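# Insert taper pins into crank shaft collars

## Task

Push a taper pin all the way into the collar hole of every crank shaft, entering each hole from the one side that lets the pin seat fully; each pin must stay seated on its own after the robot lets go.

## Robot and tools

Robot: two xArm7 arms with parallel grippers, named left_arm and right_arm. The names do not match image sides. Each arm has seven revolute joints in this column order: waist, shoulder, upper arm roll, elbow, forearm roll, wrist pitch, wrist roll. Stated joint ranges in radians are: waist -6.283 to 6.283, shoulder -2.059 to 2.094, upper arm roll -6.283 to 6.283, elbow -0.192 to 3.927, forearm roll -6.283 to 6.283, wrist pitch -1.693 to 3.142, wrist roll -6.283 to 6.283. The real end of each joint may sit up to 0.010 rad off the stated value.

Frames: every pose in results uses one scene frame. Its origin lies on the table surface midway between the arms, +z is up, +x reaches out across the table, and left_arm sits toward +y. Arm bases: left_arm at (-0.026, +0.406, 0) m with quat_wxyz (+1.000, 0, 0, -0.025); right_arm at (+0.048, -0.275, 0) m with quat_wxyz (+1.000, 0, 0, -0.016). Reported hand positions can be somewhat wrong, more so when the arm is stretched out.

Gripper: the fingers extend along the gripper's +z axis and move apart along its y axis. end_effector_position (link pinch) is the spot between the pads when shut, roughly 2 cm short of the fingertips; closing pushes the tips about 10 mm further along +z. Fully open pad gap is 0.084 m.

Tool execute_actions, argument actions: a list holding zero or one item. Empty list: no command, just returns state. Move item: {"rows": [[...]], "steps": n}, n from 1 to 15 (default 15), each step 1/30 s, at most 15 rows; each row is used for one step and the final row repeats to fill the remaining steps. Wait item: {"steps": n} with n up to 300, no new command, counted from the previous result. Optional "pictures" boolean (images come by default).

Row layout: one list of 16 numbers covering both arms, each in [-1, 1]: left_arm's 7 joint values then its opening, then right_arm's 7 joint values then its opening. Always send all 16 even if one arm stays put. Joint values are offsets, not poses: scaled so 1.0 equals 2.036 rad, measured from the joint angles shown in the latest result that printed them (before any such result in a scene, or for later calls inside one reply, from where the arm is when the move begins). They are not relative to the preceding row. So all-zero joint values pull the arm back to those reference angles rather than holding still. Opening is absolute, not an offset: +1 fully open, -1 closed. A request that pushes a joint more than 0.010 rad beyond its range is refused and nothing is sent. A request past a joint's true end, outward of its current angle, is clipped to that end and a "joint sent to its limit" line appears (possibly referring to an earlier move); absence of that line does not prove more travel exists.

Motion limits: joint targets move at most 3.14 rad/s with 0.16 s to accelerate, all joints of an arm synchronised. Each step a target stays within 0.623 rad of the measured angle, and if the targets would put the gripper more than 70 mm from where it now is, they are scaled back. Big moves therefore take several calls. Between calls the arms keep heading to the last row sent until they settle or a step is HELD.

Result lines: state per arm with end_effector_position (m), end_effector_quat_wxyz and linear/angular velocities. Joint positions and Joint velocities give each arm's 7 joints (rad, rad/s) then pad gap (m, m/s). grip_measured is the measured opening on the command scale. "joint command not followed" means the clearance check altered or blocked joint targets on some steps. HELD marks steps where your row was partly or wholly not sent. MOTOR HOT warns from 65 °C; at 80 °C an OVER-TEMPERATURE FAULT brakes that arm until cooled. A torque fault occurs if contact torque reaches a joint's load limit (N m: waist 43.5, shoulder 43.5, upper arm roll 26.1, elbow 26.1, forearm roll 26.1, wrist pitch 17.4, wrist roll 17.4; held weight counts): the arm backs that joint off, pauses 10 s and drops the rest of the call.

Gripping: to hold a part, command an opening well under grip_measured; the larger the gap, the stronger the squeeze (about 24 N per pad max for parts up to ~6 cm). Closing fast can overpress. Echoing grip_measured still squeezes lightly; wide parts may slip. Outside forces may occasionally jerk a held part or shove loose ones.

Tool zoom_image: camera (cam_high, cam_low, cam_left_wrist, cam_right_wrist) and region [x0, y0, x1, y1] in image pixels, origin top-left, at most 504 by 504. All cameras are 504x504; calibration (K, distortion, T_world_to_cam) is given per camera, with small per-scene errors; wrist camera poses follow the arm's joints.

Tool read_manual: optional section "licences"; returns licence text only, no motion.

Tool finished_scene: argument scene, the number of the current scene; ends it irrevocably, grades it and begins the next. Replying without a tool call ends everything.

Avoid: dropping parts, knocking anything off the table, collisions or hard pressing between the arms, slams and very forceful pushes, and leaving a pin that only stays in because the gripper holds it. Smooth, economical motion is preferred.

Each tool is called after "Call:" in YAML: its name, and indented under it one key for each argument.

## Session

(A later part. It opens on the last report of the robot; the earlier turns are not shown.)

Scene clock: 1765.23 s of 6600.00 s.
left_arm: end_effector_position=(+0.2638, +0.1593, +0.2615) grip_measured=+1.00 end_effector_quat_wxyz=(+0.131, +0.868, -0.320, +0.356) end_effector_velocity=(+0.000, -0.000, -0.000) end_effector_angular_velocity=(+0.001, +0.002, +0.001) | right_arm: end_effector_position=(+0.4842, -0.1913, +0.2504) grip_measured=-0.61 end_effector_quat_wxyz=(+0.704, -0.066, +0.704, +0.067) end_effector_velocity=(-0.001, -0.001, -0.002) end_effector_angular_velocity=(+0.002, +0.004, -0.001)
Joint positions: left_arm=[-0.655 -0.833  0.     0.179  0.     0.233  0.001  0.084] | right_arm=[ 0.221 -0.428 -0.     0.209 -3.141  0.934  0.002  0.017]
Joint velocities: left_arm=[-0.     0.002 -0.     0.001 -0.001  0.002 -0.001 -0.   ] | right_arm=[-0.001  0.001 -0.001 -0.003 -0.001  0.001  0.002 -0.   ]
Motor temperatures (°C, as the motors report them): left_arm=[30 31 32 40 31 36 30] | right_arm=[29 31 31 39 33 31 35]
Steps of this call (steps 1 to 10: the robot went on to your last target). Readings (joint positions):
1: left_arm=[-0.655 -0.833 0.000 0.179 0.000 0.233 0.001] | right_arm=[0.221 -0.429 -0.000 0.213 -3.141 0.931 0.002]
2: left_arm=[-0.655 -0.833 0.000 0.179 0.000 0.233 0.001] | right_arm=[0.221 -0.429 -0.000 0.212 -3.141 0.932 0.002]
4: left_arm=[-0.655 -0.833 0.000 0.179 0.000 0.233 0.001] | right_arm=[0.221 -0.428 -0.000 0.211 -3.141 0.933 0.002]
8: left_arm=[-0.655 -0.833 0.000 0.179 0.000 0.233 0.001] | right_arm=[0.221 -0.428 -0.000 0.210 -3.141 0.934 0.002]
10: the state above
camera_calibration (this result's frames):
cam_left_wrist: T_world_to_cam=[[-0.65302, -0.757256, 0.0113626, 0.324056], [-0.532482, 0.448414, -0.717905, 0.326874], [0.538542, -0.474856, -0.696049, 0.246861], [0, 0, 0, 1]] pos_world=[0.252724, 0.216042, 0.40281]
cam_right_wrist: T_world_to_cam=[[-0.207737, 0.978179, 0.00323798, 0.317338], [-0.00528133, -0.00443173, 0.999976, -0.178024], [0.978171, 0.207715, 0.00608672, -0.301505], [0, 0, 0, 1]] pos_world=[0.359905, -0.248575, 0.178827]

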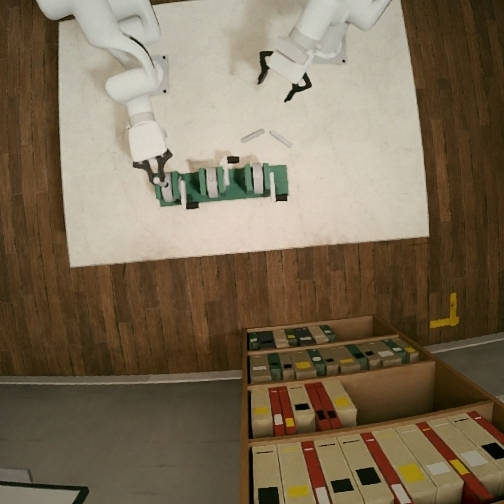

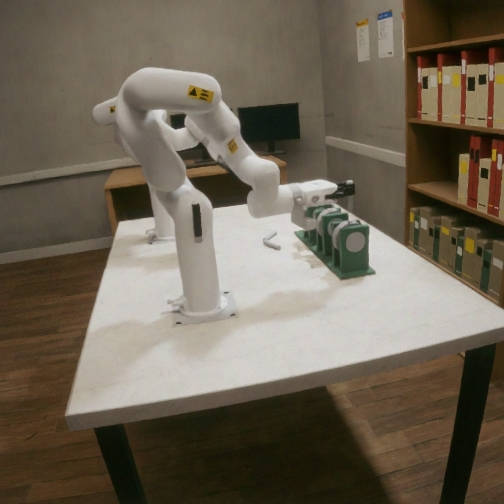

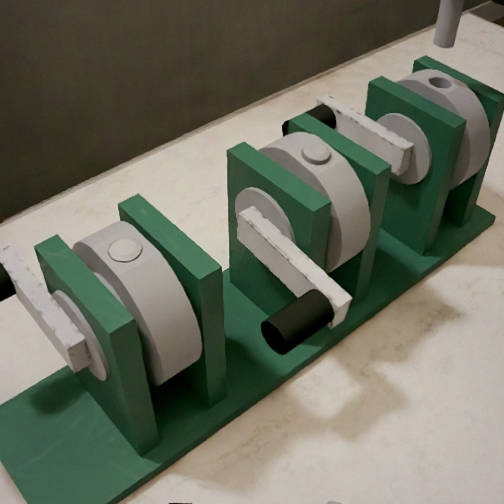

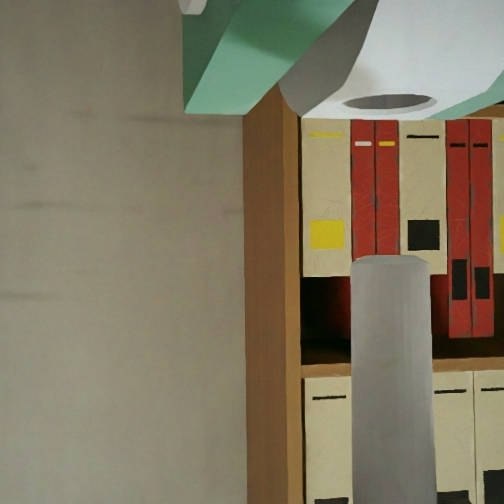

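Call:
execute_actions:
  actions:
    - {"rows":[[0,0,0,0,0,0,0,1,0,0.0445,0,-0.0091,0,0.0535,0,-1]],"steps":15}

Call:
zoom_image:
  camera: "cam_left_wrist"
  region: [384, 0, 504, 120]

Scene clock: 1779.60 s of 6600.00 s.
left_arm: end_effector_position=(+0.2638, +0.1593, +0.2615) grip_measured=+1.00 end_effector_quat_wxyz=(+0.131, +0.868, -0.320, +0.356) end_effector_velocity=(-0.000, +0.000, -0.001) end_effector_angular_velocity=(+0.001, +0.001, -0.000) | right_arm: end_effector_position=(+0.4841, -0.1913, +0.2287) grip_measured=-0.61 end_effector_quat_wxyz=(+0.704, -0.066, +0.704, +0.067) end_effector_velocity=(-0.001, -0.001, -0.003) end_effector_angular_velocity=(-0.001, +0.003, -0.001)
Joint positions: left_arm=[-0.655 -0.833  0.     0.179  0.     0.233  0.001  0.084] | right_arm=[ 0.221 -0.339 -0.     0.191 -3.141  1.042  0.002  0.017]
Joint velocities: left_arm=[ 0.     0.001 -0.    -0.     0.     0.     0.    -0.   ] | right_arm=[ 0.     0.008 -0.002 -0.004 -0.     0.009 -0.001 -0.   ]
Motor temperatures (°C, as the motors report them): left_arm=[30 31 32 40 31 36 30] | right_arm=[29 31 31 39 33 31 35]
Steps of this call (steps 1 to 15: the robot went on to your last target; steps 16 to 90: nothing new was sent; then 10.87 s passed at rest; steps 91 to 105: all 15 steps of this action). Readings (joint positions):
91: left_arm=[-0.655 -0.833 0.000 0.179 0.000 0.233 0.001] | right_arm=[0.221 -0.428 -0.000 0.209 -3.141 0.935 0.002]
92: left_arm=[-0.655 -0.833 0.000 0.179 0.000 0.233 0.001] | right_arm=[0.221 -0.424 -0.000 0.208 -3.141 0.941 0.002]
94: left_arm=[-0.655 -0.833 0.000 0.179 0.000 0.233 0.001] | right_arm=[0.221 -0.391 -0.001 0.203 -3.141 0.982 0.002]
98: left_arm=[-0.655 -0.833 0.000 0.179 0.000 0.233 0.001] | right_arm=[0.221 -0.346 -0.000 0.191 -3.141 1.029 0.002]
105: the state above
camera_calibration (this result's frames):
cam_left_wrist: T_world_to_cam=[[-0.65302, -0.757256, 0.0113627, 0.324056], [-0.532483, 0.448414, -0.717905, 0.326874], [0.538542, -0.474856, -0.696049, 0.246861], [0, 0, 0, 1]] pos_world=[0.252724, 0.216042, 0.40281]
cam_right_wrist: T_world_to_cam=[[-0.207696, 0.978188, 0.00317734, 0.317419], [-0.00574941, -0.00446886, 0.999973, -0.156128], [0.978176, 0.207672, 0.00655217, -0.301463], [0, 0, 0, 1]] pos_world=[0.359913, -0.248588, 0.15709]

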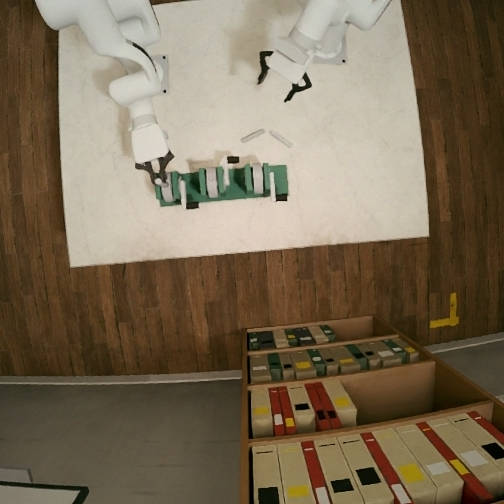

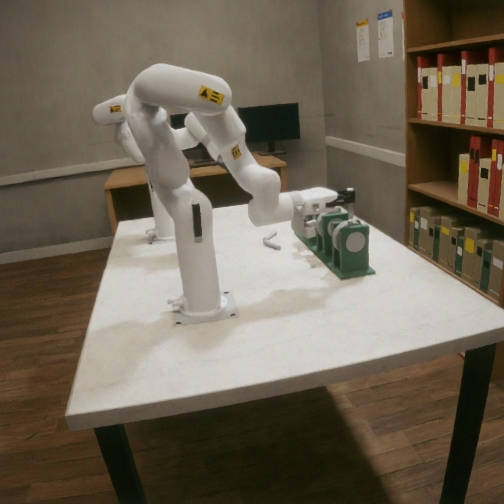

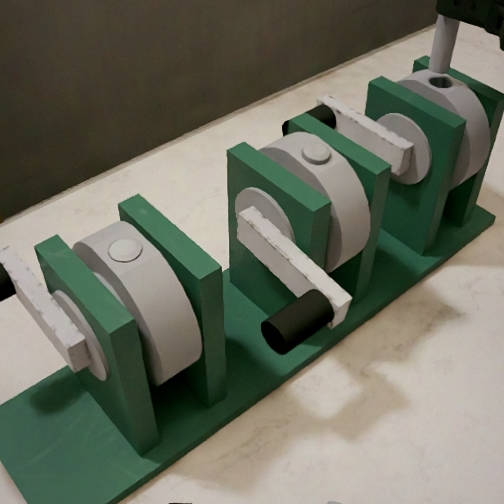

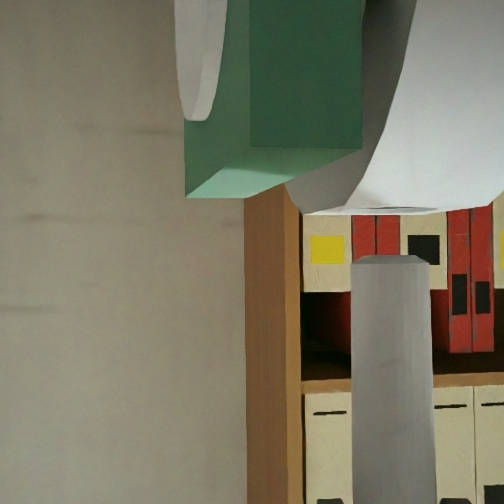

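Region (384, 0, 504, 120) of cam_left_wrist's 504x504 image, scaled by 4.200, with more detail than that image has.

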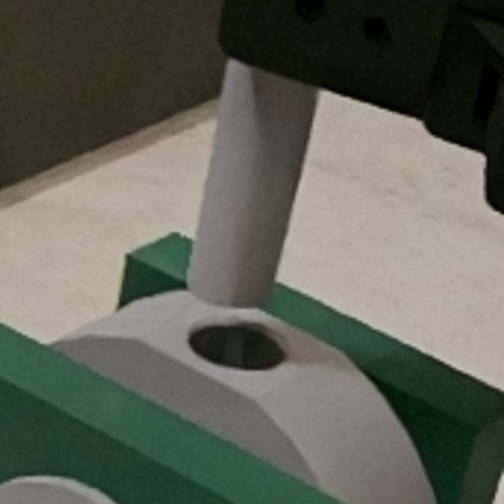

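Call:
execute_actions:
  actions:
    - {"rows":[[0,0,0,0,0,0,0,1,0,-0.0053,0,-0.0052,0,-0.0007,0,-1]],"steps":15}

Call:
zoom_image:
  camera: "cam_left_wrist"
  region: [384, 0, 504, 120]

Scene clock: 1795.07 s of 6600.00 s.
left_arm: end_effector_position=(+0.2638, +0.1593, +0.2615) grip_measured=+1.00 end_effector_quat_wxyz=(+0.131, +0.868, -0.320, +0.356) end_effector_velocity=(-0.000, +0.000, -0.001) end_effector_angular_velocity=(+0.002, +0.003, +0.000) | right_arm: end_effector_position=(+0.4810, -0.1919, +0.2279) grip_measured=-0.61 end_effector_quat_wxyz=(+0.704, -0.066, +0.704, +0.067) end_effector_velocity=(-0.001, -0.000, -0.001) end_effector_angular_velocity=(-0.000, +0.002, -0.000)
Joint positions: left_arm=[-0.655 -0.833  0.     0.179  0.     0.233  0.001  0.084] | right_arm=[ 0.221 -0.349 -0.     0.181 -3.141  1.04   0.002  0.017]
Joint velocities: left_arm=[-0.     0.001 -0.    -0.001 -0.     0.002 -0.001  0.   ] | right_arm=[-0.    -0.002  0.    -0.002  0.    -0.001  0.     0.   ]
Motor temperatures (°C, as the motors report them): left_arm=[30 31 32 40 31 36 30] | right_arm=[29 31 31 39 33 31 35]
Steps of this call (steps 1 to 15: the robot went on to your last target; steps 16 to 90: nothing new was sent; then 11.97 s passed at rest; steps 91 to 105: all 15 steps of this action). Readings (joint positions):
91: left_arm=[-0.655 -0.833 0.000 0.179 0.000 0.233 0.001] | right_arm=[0.221 -0.338 -0.000 0.191 -3.141 1.043 0.002]
92: left_arm=[-0.655 -0.833 0.000 0.179 0.000 0.233 0.001] | right_arm=[0.221 -0.341 -0.000 0.188 -3.141 1.042 0.002]
94: left_arm=[-0.655 -0.833 0.000 0.179 0.000 0.233 0.001] | right_arm=[0.221 -0.346 -0.000 0.184 -3.141 1.041 0.002]
98: left_arm=[-0.655 -0.833 0.000 0.179 0.000 0.233 0.001] | right_arm=[0.221 -0.349 -0.000 0.181 -3.141 1.041 0.002]
105: the state above
camera_calibration (this result's frames):
cam_left_wrist: T_world_to_cam=[[-0.653019, -0.757256, 0.0113628, 0.324056], [-0.532483, 0.448414, -0.717905, 0.326874], [0.538542, -0.474856, -0.696049, 0.246861], [0, 0, 0, 1]] pos_world=[0.252724, 0.216042, 0.40281]
cam_right_wrist: T_world_to_cam=[[-0.207697, 0.978188, 0.00320527, 0.31735], [-0.0045701, -0.00424704, 0.999981, -0.155894], [0.978183, 0.207678, 0.00535251, -0.298008], [0, 0, 0, 1]] pos_world=[0.356707, -0.2492, 0.156468]

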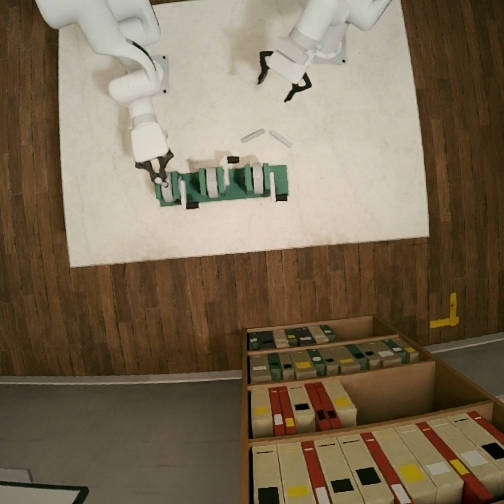

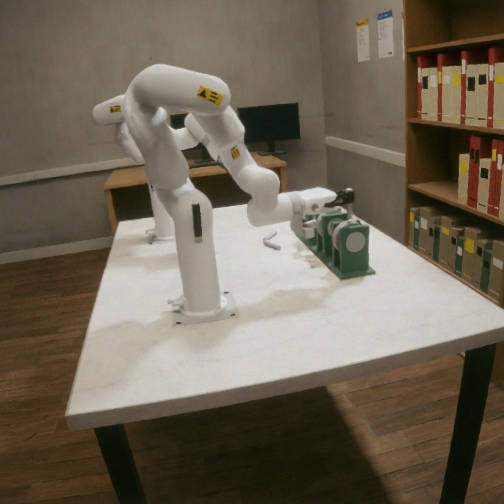

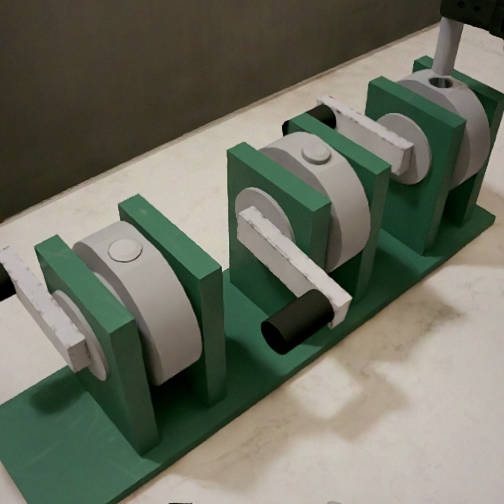

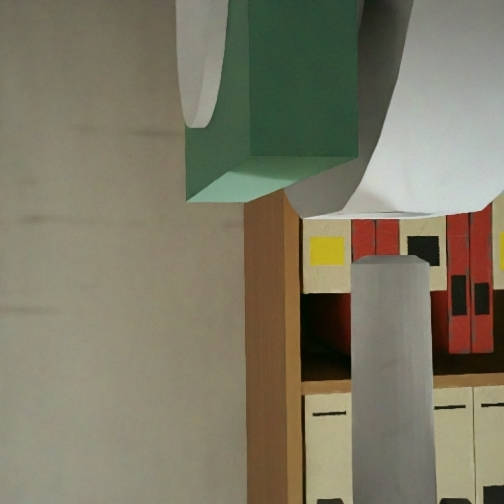

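Region (384, 0, 504, 120) of cam_left_wrist's 504x504 image, scaled by 4.200, with more detail than that image has.

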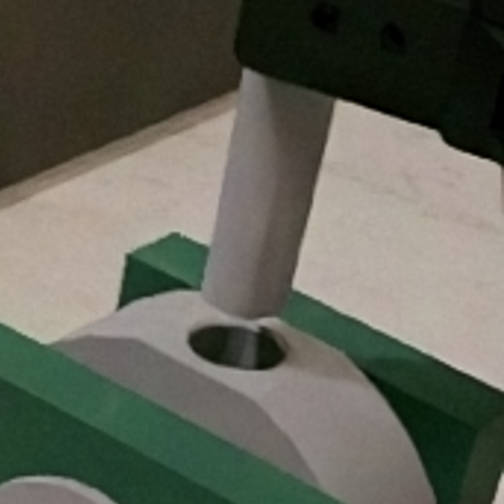

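Call:
execute_actions:
  actions:
    - {"rows":[[0,0,0,0,0,0,0,1,0,0.015,0,-0.0015,0,0.0165,0,-1],[0,0,0,0,0,0,0,1,0,0.015,0,-0.0015,0,0.0165,0,-1],[0,0,0,0,0,0,0,1,0,0.015,0,-0.0015,0,0.0165,0,-1],[0,0,0,0,0,0,0,1,0,0.028,0,-0.003,0,0.031,0,-1],[0,0,0,0,0,0,0,1,0,0.028,0,-0.003,0,0.031,0,-1],[0,0,0,0,0,0,0,1,0,0.028,0,-0.003,0,0.031,0,-1],[0,0,0,0,0,0,0,1,0,0.0415,0,-0.0043,0,0.0458,0,-1]],"steps":15}

Call:
zoom_image:
  camera: "cam_left_wrist"
  region: [384, 0, 504, 120]

Scene clock: 1810.33 s of 6600.00 s.
left_arm: end_effector_position=(+0.2638, +0.1593, +0.2615) grip_measured=+1.00 end_effector_quat_wxyz=(+0.131, +0.868, -0.320, +0.356) end_effector_velocity=(+0.000, -0.000, +0.000) end_effector_angular_velocity=(-0.000, -0.001, -0.000) | right_arm: end_effector_position=(+0.4810, -0.1920, +0.2103) grip_measured=-0.61 end_effector_quat_wxyz=(+0.704, -0.066, +0.704, +0.067) end_effector_velocity=(+0.000, +0.001, -0.001) end_effector_angular_velocity=(+0.001, -0.008, +0.003)
Joint positions: left_arm=[-0.655 -0.833  0.     0.179  0.     0.233  0.001  0.084] | right_arm=[ 0.221 -0.267 -0.001  0.172 -3.141  1.131  0.002  0.017]
Joint velocities: left_arm=[-0.    -0.001 -0.    -0.     0.    -0.001  0.001  0.   ] | right_arm=[ 0.001  0.017  0.001 -0.001 -0.     0.026  0.    -0.   ]
Motor temperatures (°C, as the motors report them): left_arm=[30 31 32 40 31 36 30] | right_arm=[29 31 31 39 33 31 35]
Steps of this call (steps 1 to 15: the robot went on to your last target; steps 16 to 90: nothing new was sent; then 11.77 s passed at rest; steps 91 to 105: all 15 steps of this action). Readings (joint positions):
91: left_arm=[-0.655 -0.833 0.000 0.179 0.000 0.233 0.001] | right_arm=[0.221 -0.349 -0.000 0.181 -3.141 1.041 0.002]
92: left_arm=[-0.655 -0.833 0.000 0.179 0.000 0.233 0.001] | right_arm=[0.221 -0.345 -0.001 0.181 -3.141 1.047 0.002]
94: left_arm=[-0.655 -0.833 0.000 0.179 0.000 0.233 0.001] | right_arm=[0.221 -0.330 -0.000 0.179 -3.141 1.062 0.002]
98: left_arm=[-0.655 -0.833 0.000 0.179 0.000 0.233 0.001] | right_arm=[0.221 -0.295 -0.000 0.175 -3.141 1.100 0.002]
105: the state above
camera_calibration (this result's frames):
cam_left_wrist: T_world_to_cam=[[-0.653019, -0.757256, 0.0113628, 0.324056], [-0.532483, 0.448414, -0.717905, 0.326874], [0.538542, -0.474856, -0.696049, 0.246861], [0, 0, 0, 1]] pos_world=[0.252724, 0.216042, 0.40281]
cam_right_wrist: T_world_to_cam=[[-0.207501, 0.97823, 0.0031784, 0.317404], [-0.00438534, -0.00417928, 0.999982, -0.138345], [0.978225, 0.207483, 0.00515708, -0.297955], [0, 0, 0, 1]] pos_world=[0.356722, -0.249251, 0.13887]

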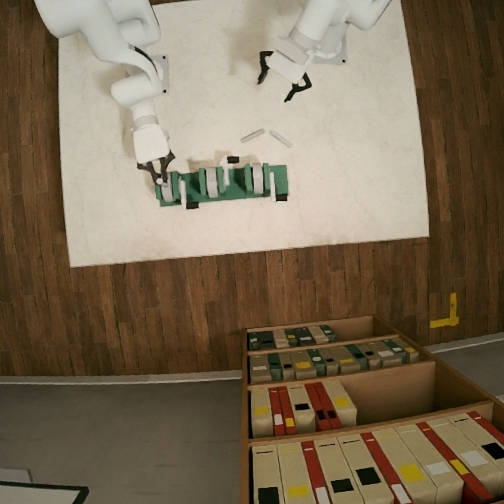

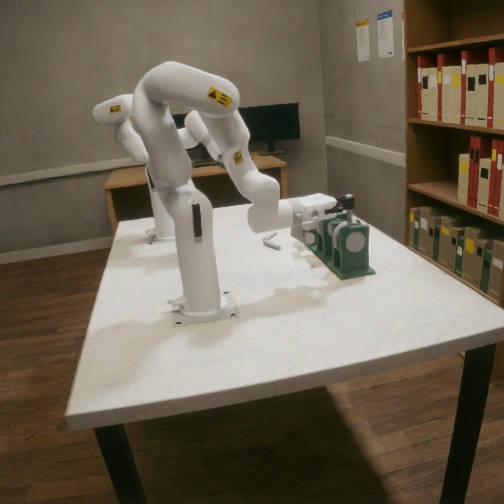

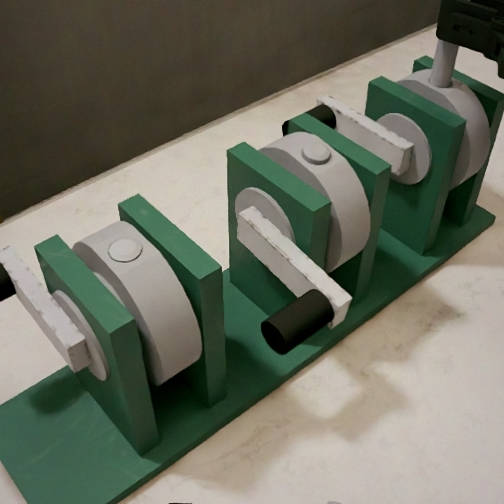

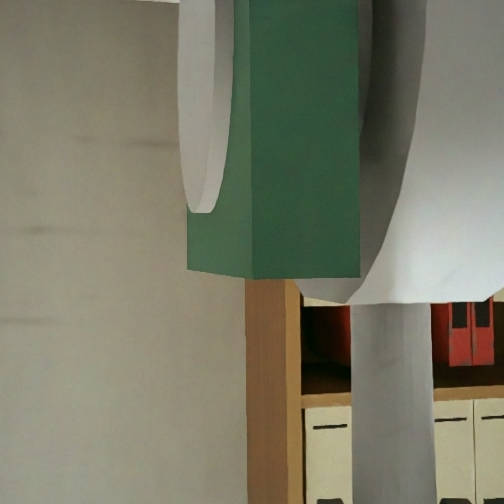

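Region (384, 0, 504, 120) of cam_left_wrist's 504x504 image, scaled by 4.200, with more detail than that image has.

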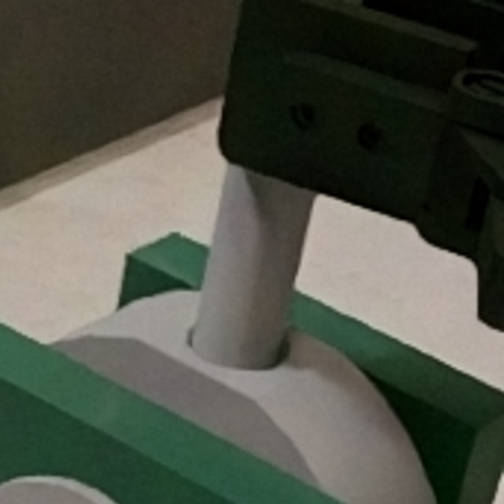

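In the hole and centered. Continue down to z_t 0.174.

Call:
execute_actions:
  actions:
    - {"rows":[[0,0,0,0,0,0,0,1,0,0.018,0,-0.0007,0,0.019,0,-1],[0,0,0,0,0,0,0,1,0,0.018,0,-0.0007,0,0.019,0,-1],[0,0,0,0,0,0,0,1,0,0.0374,0,-0.0015,0,0.0389,0,-1],[0,0,0,0,0,0,0,1,0,0.0374,0,-0.0015,0,0.0389,0,-1],[0,0,0,0,0,0,0,1,0,0.0374,0,-0.0015,0,0.0389,0,-1],[0,0,0,0,0,0,0,1,0,0.064,0,-0.001,0,0.065,0,-1],[0,0,0,0,0,0,0,1,0,0.064,0,-0.001,0,0.065,0,-1],[0,0,0,0,0,0,0,1,0,0.064,0,-0.001,0,0.065,0,-1],[0,0,0,0,0,0,0,1,0,0.093,0,-0.0003,0,0.0933,0,-1]],"steps":15}
  pictures: false

Call:
execute_actions:
  actions:
    - {"steps":8}

Scene clock: 1818.03 s of 6600.00 s.
left_arm: end_effector_position=(+0.2638, +0.1593, +0.2615) grip_measured=+1.00 end_effector_quat_wxyz=(+0.131, +0.868, -0.320, +0.356) end_effector_velocity=(+0.000, +0.000, +0.000) end_effector_angular_velocity=(-0.001, -0.000, +0.001) | right_arm: end_effector_position=(+0.4812, -0.1922, +0.1757) grip_measured=-0.61 end_effector_quat_wxyz=(+0.703, -0.066, +0.705, +0.067) end_effector_velocity=(+0.003, +0.002, -0.012) end_effector_angular_velocity=(+0.003, -0.027, +0.004)
Joint positions: left_arm=[-0.655 -0.833  0.     0.179  0.     0.233  0.001  0.084] | right_arm=[ 0.221 -0.087 -0.001  0.171 -3.141  1.311  0.002  0.017]
Joint velocities: left_arm=[ 0.    -0.001 -0.    -0.    -0.    -0.    -0.001 -0.   ] | right_arm=[ 0.001  0.106  0.003  0.01  -0.001  0.123 -0.001  0.   ]
Motor temperatures (°C, as the motors report them): left_arm=[30 31 32 40 31 36 30] | right_arm=[29 31 31 39 33 31 35]
Steps of this call (steps 1 to 15: the robot went on to your last target; steps 16 to 90: nothing new was sent; then 4.20 s passed at rest; steps 91 to 105: all 15 steps of this action). Readings (joint positions):
91: left_arm=[-0.655 -0.833 0.000 0.179 0.000 0.233 0.001] | right_arm=[0.221 -0.264 -0.000 0.172 -3.141 1.134 0.002]
92: left_arm=[-0.655 -0.833 0.000 0.179 0.000 0.233 0.001] | right_arm=[0.221 -0.260 -0.001 0.172 -3.141 1.141 0.002]
94: left_arm=[-0.655 -0.833 0.000 0.179 0.000 0.233 0.001] | right_arm=[0.221 -0.237 -0.001 0.172 -3.141 1.165 0.002]
98: left_arm=[-0.655 -0.833 0.000 0.179 0.000 0.233 0.001] | right_arm=[0.221 -0.180 -0.001 0.170 -3.141 1.221 0.002]
105: the state above

Scene clock: 1818.30 s of 6600.00 s.
left_arm: end_effector_position=(+0.2638, +0.1593, +0.2615) grip_measured=+1.00 end_effector_quat_wxyz=(+0.131, +0.868, -0.320, +0.356) end_effector_velocity=(-0.000, +0.000, +0.000) end_effector_angular_velocity=(-0.001, -0.000, +0.001) | right_arm: end_effector_position=(+0.4813, -0.1921, +0.1747) grip_measured=-0.61 end_effector_quat_wxyz=(+0.704, -0.066, +0.704, +0.067) end_effector_velocity=(+0.000, +0.000, -0.001) end_effector_angular_velocity=(+0.000, +0.000, +0.000)
Joint positions: left_arm=[-0.655 -0.833  0.     0.179  0.     0.233  0.001  0.084] | right_arm=[ 0.221 -0.079 -0.001  0.172 -3.141  1.321  0.002  0.017]
Joint velocities: left_arm=[ 0.    -0.002 -0.    -0.001  0.     0.    -0.001 -0.   ] | right_arm=[ 0.002  0.008 -0.002  0.002 -0.     0.006  0.     0.   ]
Motor temperatures (°C, as the motors report them): left_arm=[30 31 32 40 31 36 30] | right_arm=[29 31 31 39 33 31 35]
Steps of this call (steps 1 to 8: the robot went on to your last target). Readings (joint positions):
1: left_arm=[-0.655 -0.833 0.000 0.179 0.000 0.233 0.001] | right_arm=[0.221 -0.084 -0.001 0.172 -3.141 1.314 0.002]
2: left_arm=[-0.655 -0.833 0.000 0.179 0.000 0.233 0.001] | right_arm=[0.221 -0.082 -0.001 0.172 -3.141 1.316 0.002]
4: left_arm=[-0.655 -0.833 0.000 0.179 0.000 0.233 0.001] | right_arm=[0.221 -0.080 -0.001 0.172 -3.141 1.319 0.002]
8: the state above
camera_calibration (this result's frames):
cam_left_wrist: T_world_to_cam=[[-0.653019, -0.757256, 0.0113627, 0.324056], [-0.532483, 0.448414, -0.717905, 0.326875], [0.538542, -0.474856, -0.696049, 0.246861], [0, 0, 0, 1]] pos_world=[0.252724, 0.216042, 0.40281]
cam_right_wrist: T_world_to_cam=[[-0.207043, 0.978327, 0.00306219, 0.317528], [-0.00511907, -0.00421331, 0.999978, -0.10237], [0.978318, 0.207023, 0.00588046, -0.298232], [0, 0, 0, 1]] pos_world=[0.356984, -0.249336, 0.103149]

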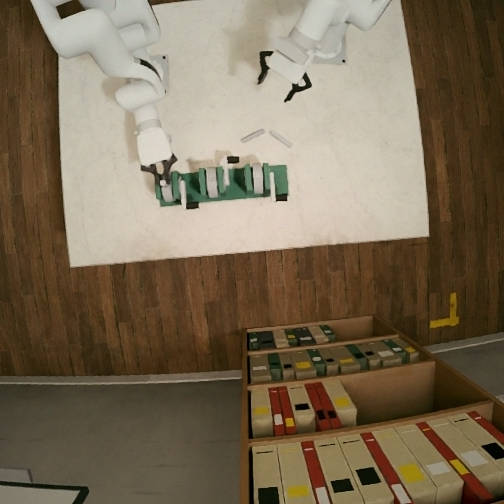

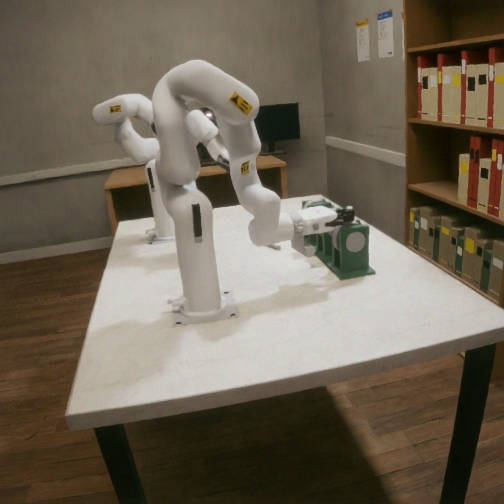

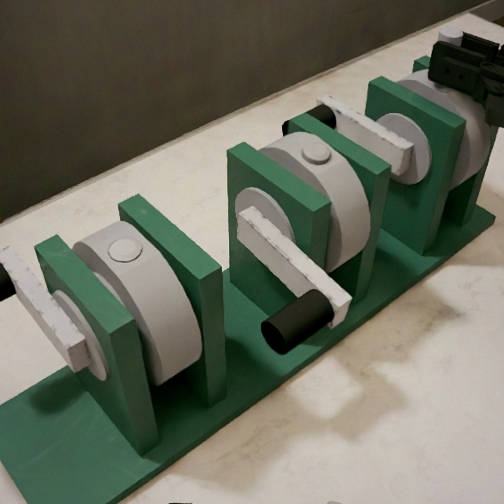

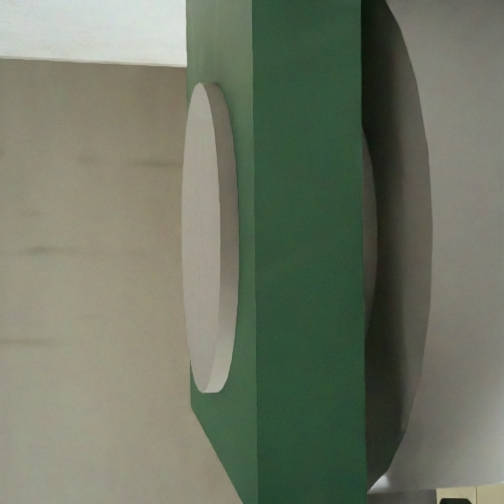

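Call:
execute_actions:
  actions:
    - {"rows":[[0,0,0,0,0,0,0,1,0,0,0,0,0,0,0,-0.62],[0,0,0,0,0,0,0,1,0,0,0,0,0,0,0,-0.6],[0,0,0,0,0,0,0,1,0,0,0,0,0,0,0,-0.58],[0,0,0,0,0,0,0,1,0,0,0,0,0,0,0,-0.56],[0,0,0,0,0,0,0,1,0,0,0,0,0,0,0,-0.54],[0,0,0,0,0,0,0,1,0,0,0,0,0,0,0,-0.5],[0,0,0,0,0,0,0,1,0,0,0,0,0,0,0,-0.45],[0,0,0,0,0,0,0,1,0,0,0,0,0,0,0,-0.4],[0,0,0,0,0,0,0,1,0,0,0,0,0,0,0,-0.35],[0,0,0,0,0,0,0,1,0,0,0,0,0,0,0,-0.3]],"steps":15}

Call:
zoom_image:
  camera: "cam_left_wrist"
  region: [384, 0, 504, 120]

Scene clock: 1824.93 s of 6600.00 s.
left_arm: end_effector_position=(+0.2638, +0.1593, +0.2615) grip_measured=+1.00 end_effector_quat_wxyz=(+0.131, +0.868, -0.320, +0.356) end_effector_velocity=(+0.000, -0.000, -0.000) end_effector_angular_velocity=(+0.001, -0.000, -0.001) | right_arm: end_effector_position=(+0.4812, -0.1918, +0.1747) grip_measured=-0.32 end_effector_quat_wxyz=(+0.704, -0.066, +0.704, +0.067) end_effector_velocity=(+0.000, -0.002, -0.001) end_effector_angular_velocity=(-0.001, +0.003, -0.005)
Joint positions: left_arm=[-0.655 -0.833  0.     0.179  0.     0.233  0.001  0.084] | right_arm=[ 0.221 -0.079 -0.     0.172 -3.141  1.321  0.002  0.03 ]
Joint velocities: left_arm=[-0.     0.001  0.     0.001  0.     0.     0.001 -0.   ] | right_arm=[-0.002  0.001 -0.002 -0.     0.002 -0.002 -0.001 -0.   ]
Motor temperatures (°C, as the motors report them): left_arm=[30 31 32 40 31 36 30] | right_arm=[29 31 31 38 33 31 35]
Steps of this call (steps 1 to 30: the robot went on to your last target; steps 31 to 90: nothing new was sent; then 3.13 s passed at rest; steps 91 to 105: all 15 steps of this action). Readings (joint positions):
91: left_arm=[-0.655 -0.833 0.000 0.179 0.000 0.233 0.001] | right_arm=[0.221 -0.078 -0.001 0.172 -3.141 1.321 0.002]
92: left_arm=[-0.655 -0.833 0.000 0.179 0.000 0.233 0.001] | right_arm=[0.221 -0.078 -0.001 0.172 -3.141 1.321 0.002]
94: left_arm=[-0.655 -0.833 0.000 0.179 0.000 0.233 0.001] | right_arm=[0.221 -0.078 -0.000 0.171 -3.142 1.321 0.002]
98: left_arm=[-0.655 -0.833 0.000 0.179 0.000 0.233 0.001] | right_arm=[0.222 -0.078 0.001 0.172 -3.142 1.321 0.002]
105: the state above
camera_calibration (this result's frames):
cam_left_wrist: T_world_to_cam=[[-0.65302, -0.757256, 0.0113626, 0.324056], [-0.532482, 0.448414, -0.717905, 0.326875], [0.538542, -0.474856, -0.696049, 0.246861], [0, 0, 0, 1]] pos_world=[0.252724, 0.216042, 0.40281]
cam_right_wrist: T_world_to_cam=[[-0.207815, 0.978163, 0.00301341, 0.31757], [-0.00509716, -0.00416353, 0.999978, -0.102357], [0.978155, 0.207796, 0.0058511, -0.297995], [0, 0, 0, 1]] pos_world=[0.356959, -0.249139, 0.103141]

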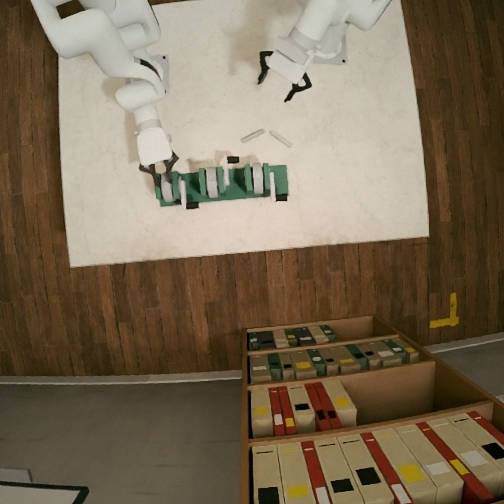

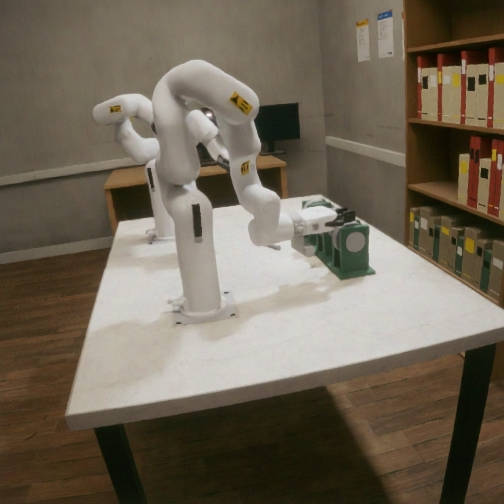

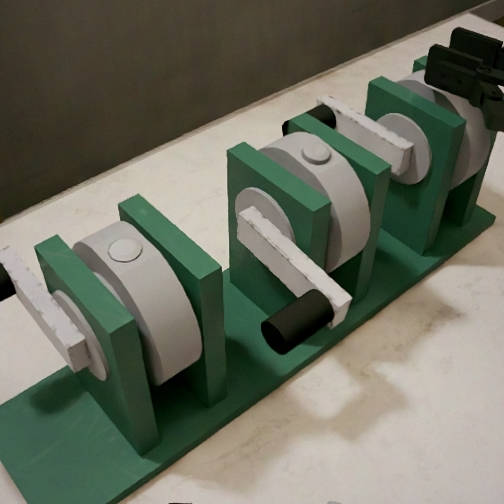

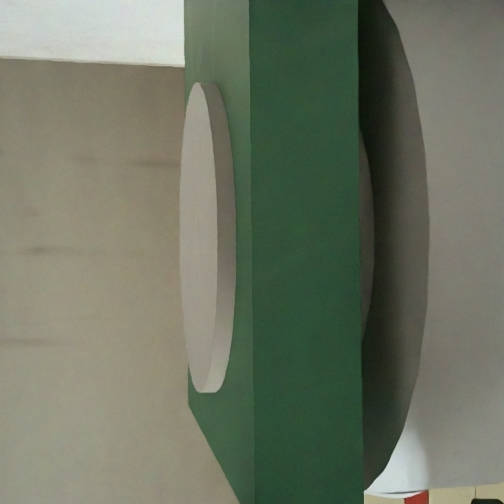

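Region (384, 0, 504, 120) of cam_left_wrist's 504x504 image, scaled by 4.200, with more detail than that image has.

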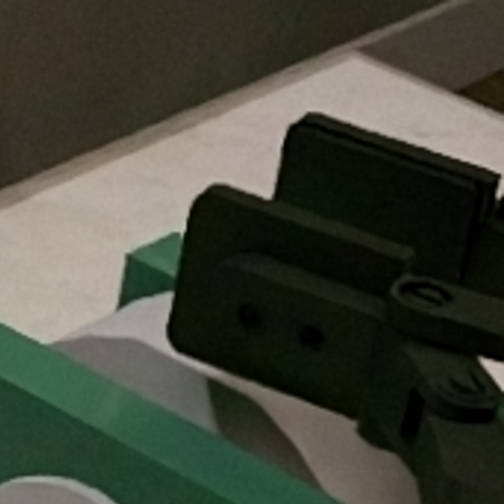

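Call:
execute_actions:
  actions:
    - {"rows":[[0,0,0,0,0,0,0,1,0,-0.091,0,0,0,-0.092,0,-0.3],[0,0,0,0,0,0,0,1,0,-0.091,0,0,0,-0.092,0,-0.3],[0,0,0,0,0,0,0,1,0,-0.091,0,0,0,-0.092,0,-0.3],[0,0,0,0,0,0,0,1,0,-0.091,0,0,0,-0.092,0,-0.3],[0,0,0,0,0,0,0,1,0,-0.091,0,0,0,-0.092,0,-0.3],[0,0,0,0,0,0,0,1,0,-0.1714,0,0.0182,0,-0.19,0,-0.3]],"steps":15}

Call:
zoom_image:
  camera: "cam_left_wrist"
  region: [384, 0, 504, 120]

Scene clock: 1835.07 s of 6600.00 s.
left_arm: end_effector_position=(+0.2638, +0.1593, +0.2615) grip_measured=+1.00 end_effector_quat_wxyz=(+0.131, +0.868, -0.320, +0.356) end_effector_velocity=(-0.000, +0.000, -0.001) end_effector_angular_velocity=(+0.001, +0.003, +0.001) | right_arm: end_effector_position=(+0.4845, -0.1912, +0.2480) grip_measured=-0.32 end_effector_quat_wxyz=(+0.705, -0.066, +0.703, +0.068) end_effector_velocity=(-0.015, -0.002, -0.004) end_effector_angular_velocity=(-0.016, +0.085, +0.003)
Joint positions: left_arm=[-0.655 -0.833  0.     0.179  0.     0.233  0.001  0.084] | right_arm=[ 0.221 -0.417 -0.     0.207 -3.141  0.949  0.002  0.03 ]
Joint velocities: left_arm=[-0.     0.001  0.    -0.001 -0.001  0.    -0.     0.   ] | right_arm=[ 0.002 -0.106  0.001 -0.011  0.    -0.182  0.001 -0.   ]
Motor temperatures (°C, as the motors report them): left_arm=[30 31 32 40 31 36 30] | right_arm=[29 31 31 38 33 31 35]
Steps of this call (steps 1 to 15: the robot went on to your last target; steps 16 to 90: nothing new was sent; then 6.63 s passed at rest; steps 91 to 105: all 15 steps of this action). Readings (joint positions):
91: left_arm=[-0.655 -0.833 0.000 0.179 0.000 0.233 0.001] | right_arm=[0.221 -0.079 -0.001 0.172 -3.141 1.320 0.002]
92: left_arm=[-0.655 -0.833 0.000 0.179 0.000 0.233 0.001] | right_arm=[0.221 -0.084 -0.001 0.171 -3.141 1.313 0.002]
94: left_arm=[-0.655 -0.833 0.000 0.179 0.000 0.233 0.001] | right_arm=[0.221 -0.130 -0.000 0.170 -3.141 1.264 0.002]
98: left_arm=[-0.655 -0.833 0.000 0.179 0.000 0.233 0.001] | right_arm=[0.221 -0.267 -0.000 0.179 -3.141 1.126 0.002]
105: the state above
camera_calibration (this result's frames):
cam_left_wrist: T_world_to_cam=[[-0.653019, -0.757256, 0.0113627, 0.324056], [-0.532483, 0.448414, -0.717905, 0.326875], [0.538542, -0.474856, -0.696049, 0.246861], [0, 0, 0, 1]] pos_world=[0.252725, 0.216042, 0.40281]
cam_right_wrist: T_world_to_cam=[[-0.207814, 0.978163, 0.0031674, 0.317379], [-0.00702256, -0.00472996, 0.999964, -0.174871], [0.978143, 0.207784, 0.00785216, -0.302215], [0, 0, 0, 1]] pos_world=[0.360337, -0.24848, 0.176233]

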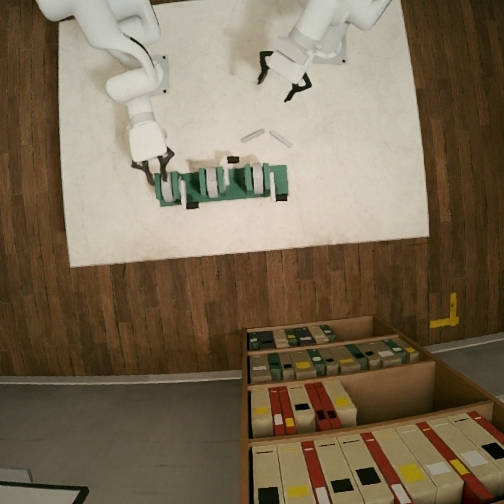

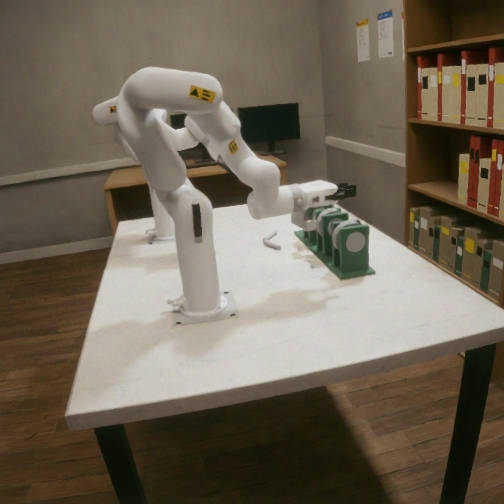

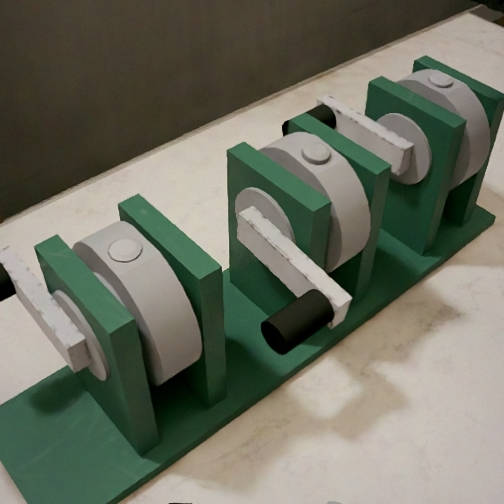

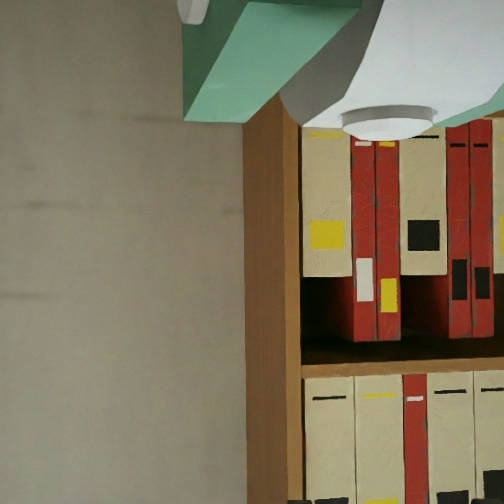

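Region (384, 0, 504, 120) of cam_left_wrist's 504x504 image, scaled by 4.200, with more detail than that image has.

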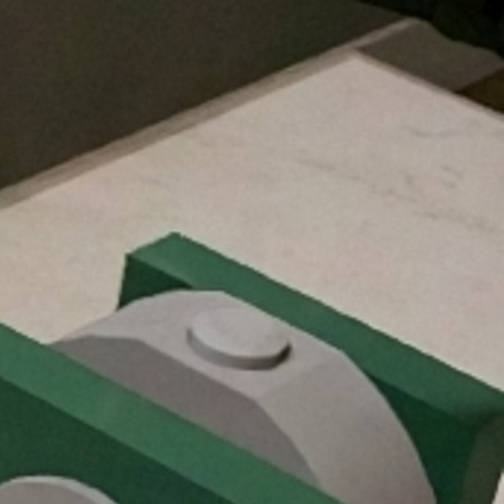

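Call:
execute_actions:
  actions:
    - {"rows":[[0,0,0,0,0,0,0,1,0,-0.0103,0,0.1213,0,-0.1326,0,-1]],"steps":12}
  pictures: false

Scene clock: 1839.50 s of 6600.00 s.
left_arm: end_effector_position=(+0.2638, +0.1593, +0.2615) grip_measured=+1.00 end_effector_quat_wxyz=(+0.131, +0.868, -0.320, +0.356) end_effector_velocity=(-0.000, +0.000, -0.002) end_effector_angular_velocity=(+0.003, +0.003, +0.000) | right_arm: end_effector_position=(+0.5283, -0.1828, +0.3217) grip_measured=-1.00 end_effector_quat_wxyz=(+0.705, -0.066, +0.703, +0.068) end_effector_velocity=(+0.002, +0.001, -0.014) end_effector_angular_velocity=(-0.021, +0.109, +0.002)
Joint positions: left_arm=[-0.655 -0.833  0.     0.179  0.     0.233  0.001  0.084] | right_arm=[ 0.221 -0.438 -0.     0.444 -3.141  0.692  0.002  0.   ]
Joint velocities: left_arm=[-0.     0.001 -0.    -0.002  0.     0.001 -0.     0.   ] | right_arm=[-0.     0.014  0.002  0.057  0.    -0.154  0.     0.   ]
Motor temperatures (°C, as the motors report them): left_arm=[30 31 32 40 31 36 30] | right_arm=[29 31 31 38 33 31 35]
Steps of this call (steps 1 to 30: the robot went on to your last target; steps 31 to 90: nothing new was sent; then 1.03 s passed at rest; steps 91 to 102: all 12 steps of this action). Readings (joint positions):
91: left_arm=[-0.655 -0.833 0.000 0.179 0.000 0.233 0.001] | right_arm=[0.221 -0.427 -0.000 0.209 -3.141 0.933 0.002]
92: left_arm=[-0.655 -0.833 0.000 0.179 0.000 0.233 0.001] | right_arm=[0.221 -0.427 -0.000 0.214 -3.141 0.926 0.002]
94: left_arm=[-0.655 -0.833 0.000 0.179 0.000 0.233 0.001] | right_arm=[0.221 -0.428 -0.000 0.256 -3.141 0.876 0.002]
98: left_arm=[-0.655 -0.833 0.000 0.179 0.000 0.233 0.001] | right_arm=[0.221 -0.437 -0.000 0.407 -3.141 0.737 0.002]
102: the state above

Call:
execute_actions:
  actions:
    - {"rows":[[0,0,0,0,0,0,0,1,0,0.2967,0,0.4828,0,-0.9592,0,-1]],"steps":15}
  pictures: false

Call:
execute_actions:
  actions:
    - {"steps":20}
  pictures: false

Scene clock: 1847.53 s of 6600.00 s.
left_arm: end_effector_position=(+0.2638, +0.1593, +0.2615) grip_measured=+1.00 end_effector_quat_wxyz=(+0.131, +0.868, -0.320, +0.356) end_effector_velocity=(+0.000, -0.000, +0.001) end_effector_angular_velocity=(-0.001, -0.002, -0.000) | right_arm: end_effector_position=(+0.6203, -0.1650, +0.2828) grip_measured=-1.00 end_effector_quat_wxyz=(+0.442, -0.084, +0.892, +0.042) end_effector_velocity=(-0.259, -0.051, -0.118) end_effector_angular_velocity=(-0.415, +2.167, -0.003)
Joint positions: left_arm=[-0.655 -0.833  0.     0.179  0.     0.233  0.001  0.084] | right_arm=[ 0.221  0.101 -0.     1.284 -3.141 -0.262  0.002  0.   ]
Joint velocities: left_arm=[ 0.    -0.001 -0.     0.001  0.    -0.    -0.    -0.   ] | right_arm=[ 0.     0.559 -0.002  1.333  0.    -2.98   0.001  0.   ]
Motor temperatures (°C, as the motors report them): left_arm=[30 31 32 40 31 36 30] | right_arm=[29 31 31 39 33 31 35]
Steps of this call (steps 1 to 30: the robot went on to your last target; steps 31 to 90: nothing new was sent; then 4.53 s passed at rest; steps 91 to 105: all 15 steps of this action). Readings (joint positions):
91: left_arm=[-0.655 -0.833 0.000 0.179 0.000 0.233 0.001] | right_arm=[0.221 -0.437 -0.000 0.455 -3.141 0.679 0.002]
92: left_arm=[-0.655 -0.833 0.000 0.179 0.000 0.233 0.001] | right_arm=[0.221 -0.432 -0.000 0.460 -3.141 0.672 0.002]
94: left_arm=[-0.655 -0.833 0.000 0.179 0.000 0.233 0.001] | right_arm=[0.221 -0.386 -0.001 0.508 -3.141 0.621 0.002]
98: left_arm=[-0.655 -0.833 0.000 0.179 0.000 0.233 0.001] | right_arm=[0.221 -0.178 -0.000 0.749 -3.141 0.382 0.002]
105: the state above

Scene clock: 1848.20 s of 6600.00 s.
left_arm: end_effector_position=(+0.2638, +0.1593, +0.2615) grip_measured=+1.00 end_effector_quat_wxyz=(+0.131, +0.868, -0.320, +0.356) end_effector_velocity=(-0.000, +0.000, -0.000) end_effector_angular_velocity=(+0.001, +0.000, +0.000) | right_arm: end_effector_position=(+0.4173, -0.2040, +0.2645) grip_measured=-1.00 end_effector_quat_wxyz=(+0.003, -0.094, +0.996, +0.000) end_effector_velocity=(-0.016, -0.003, +0.006) end_effector_angular_velocity=(-0.012, +0.068, -0.002)
Joint positions: left_arm=[-0.655 -0.833  0.     0.179  0.     0.233  0.001  0.084] | right_arm=[ 0.221  0.166 -0.     1.426 -3.141 -1.254  0.002  0.   ]
Joint velocities: left_arm=[ 0.  0.  0. -0.  0.  0. -0. -0.] | right_arm=[-0.     0.004 -0.     0.007  0.001 -0.071  0.001  0.   ]
Motor temperatures (°C, as the motors report them): left_arm=[30 31 32 40 31 36 30] | right_arm=[29 31 31 39 33 31 35]
Steps of this call (steps 1 to 20: the robot went on to your last target). Readings (joint positions):
1: left_arm=[-0.655 -0.833 0.000 0.179 0.000 0.233 0.001] | right_arm=[0.221 0.117 -0.000 1.322 -3.141 -0.360 0.002]
2: left_arm=[-0.655 -0.833 0.000 0.179 0.000 0.233 0.001] | right_arm=[0.221 0.129 -0.000 1.346 -3.141 -0.451 0.002]
4: left_arm=[-0.655 -0.833 0.000 0.179 0.000 0.233 0.001] | right_arm=[0.221 0.141 -0.000 1.370 -3.141 -0.608 0.002]
8: left_arm=[-0.655 -0.833 0.000 0.179 0.000 0.233 0.001] | right_arm=[0.221 0.151 -0.001 1.392 -3.141 -0.877 0.002]
20: the state above


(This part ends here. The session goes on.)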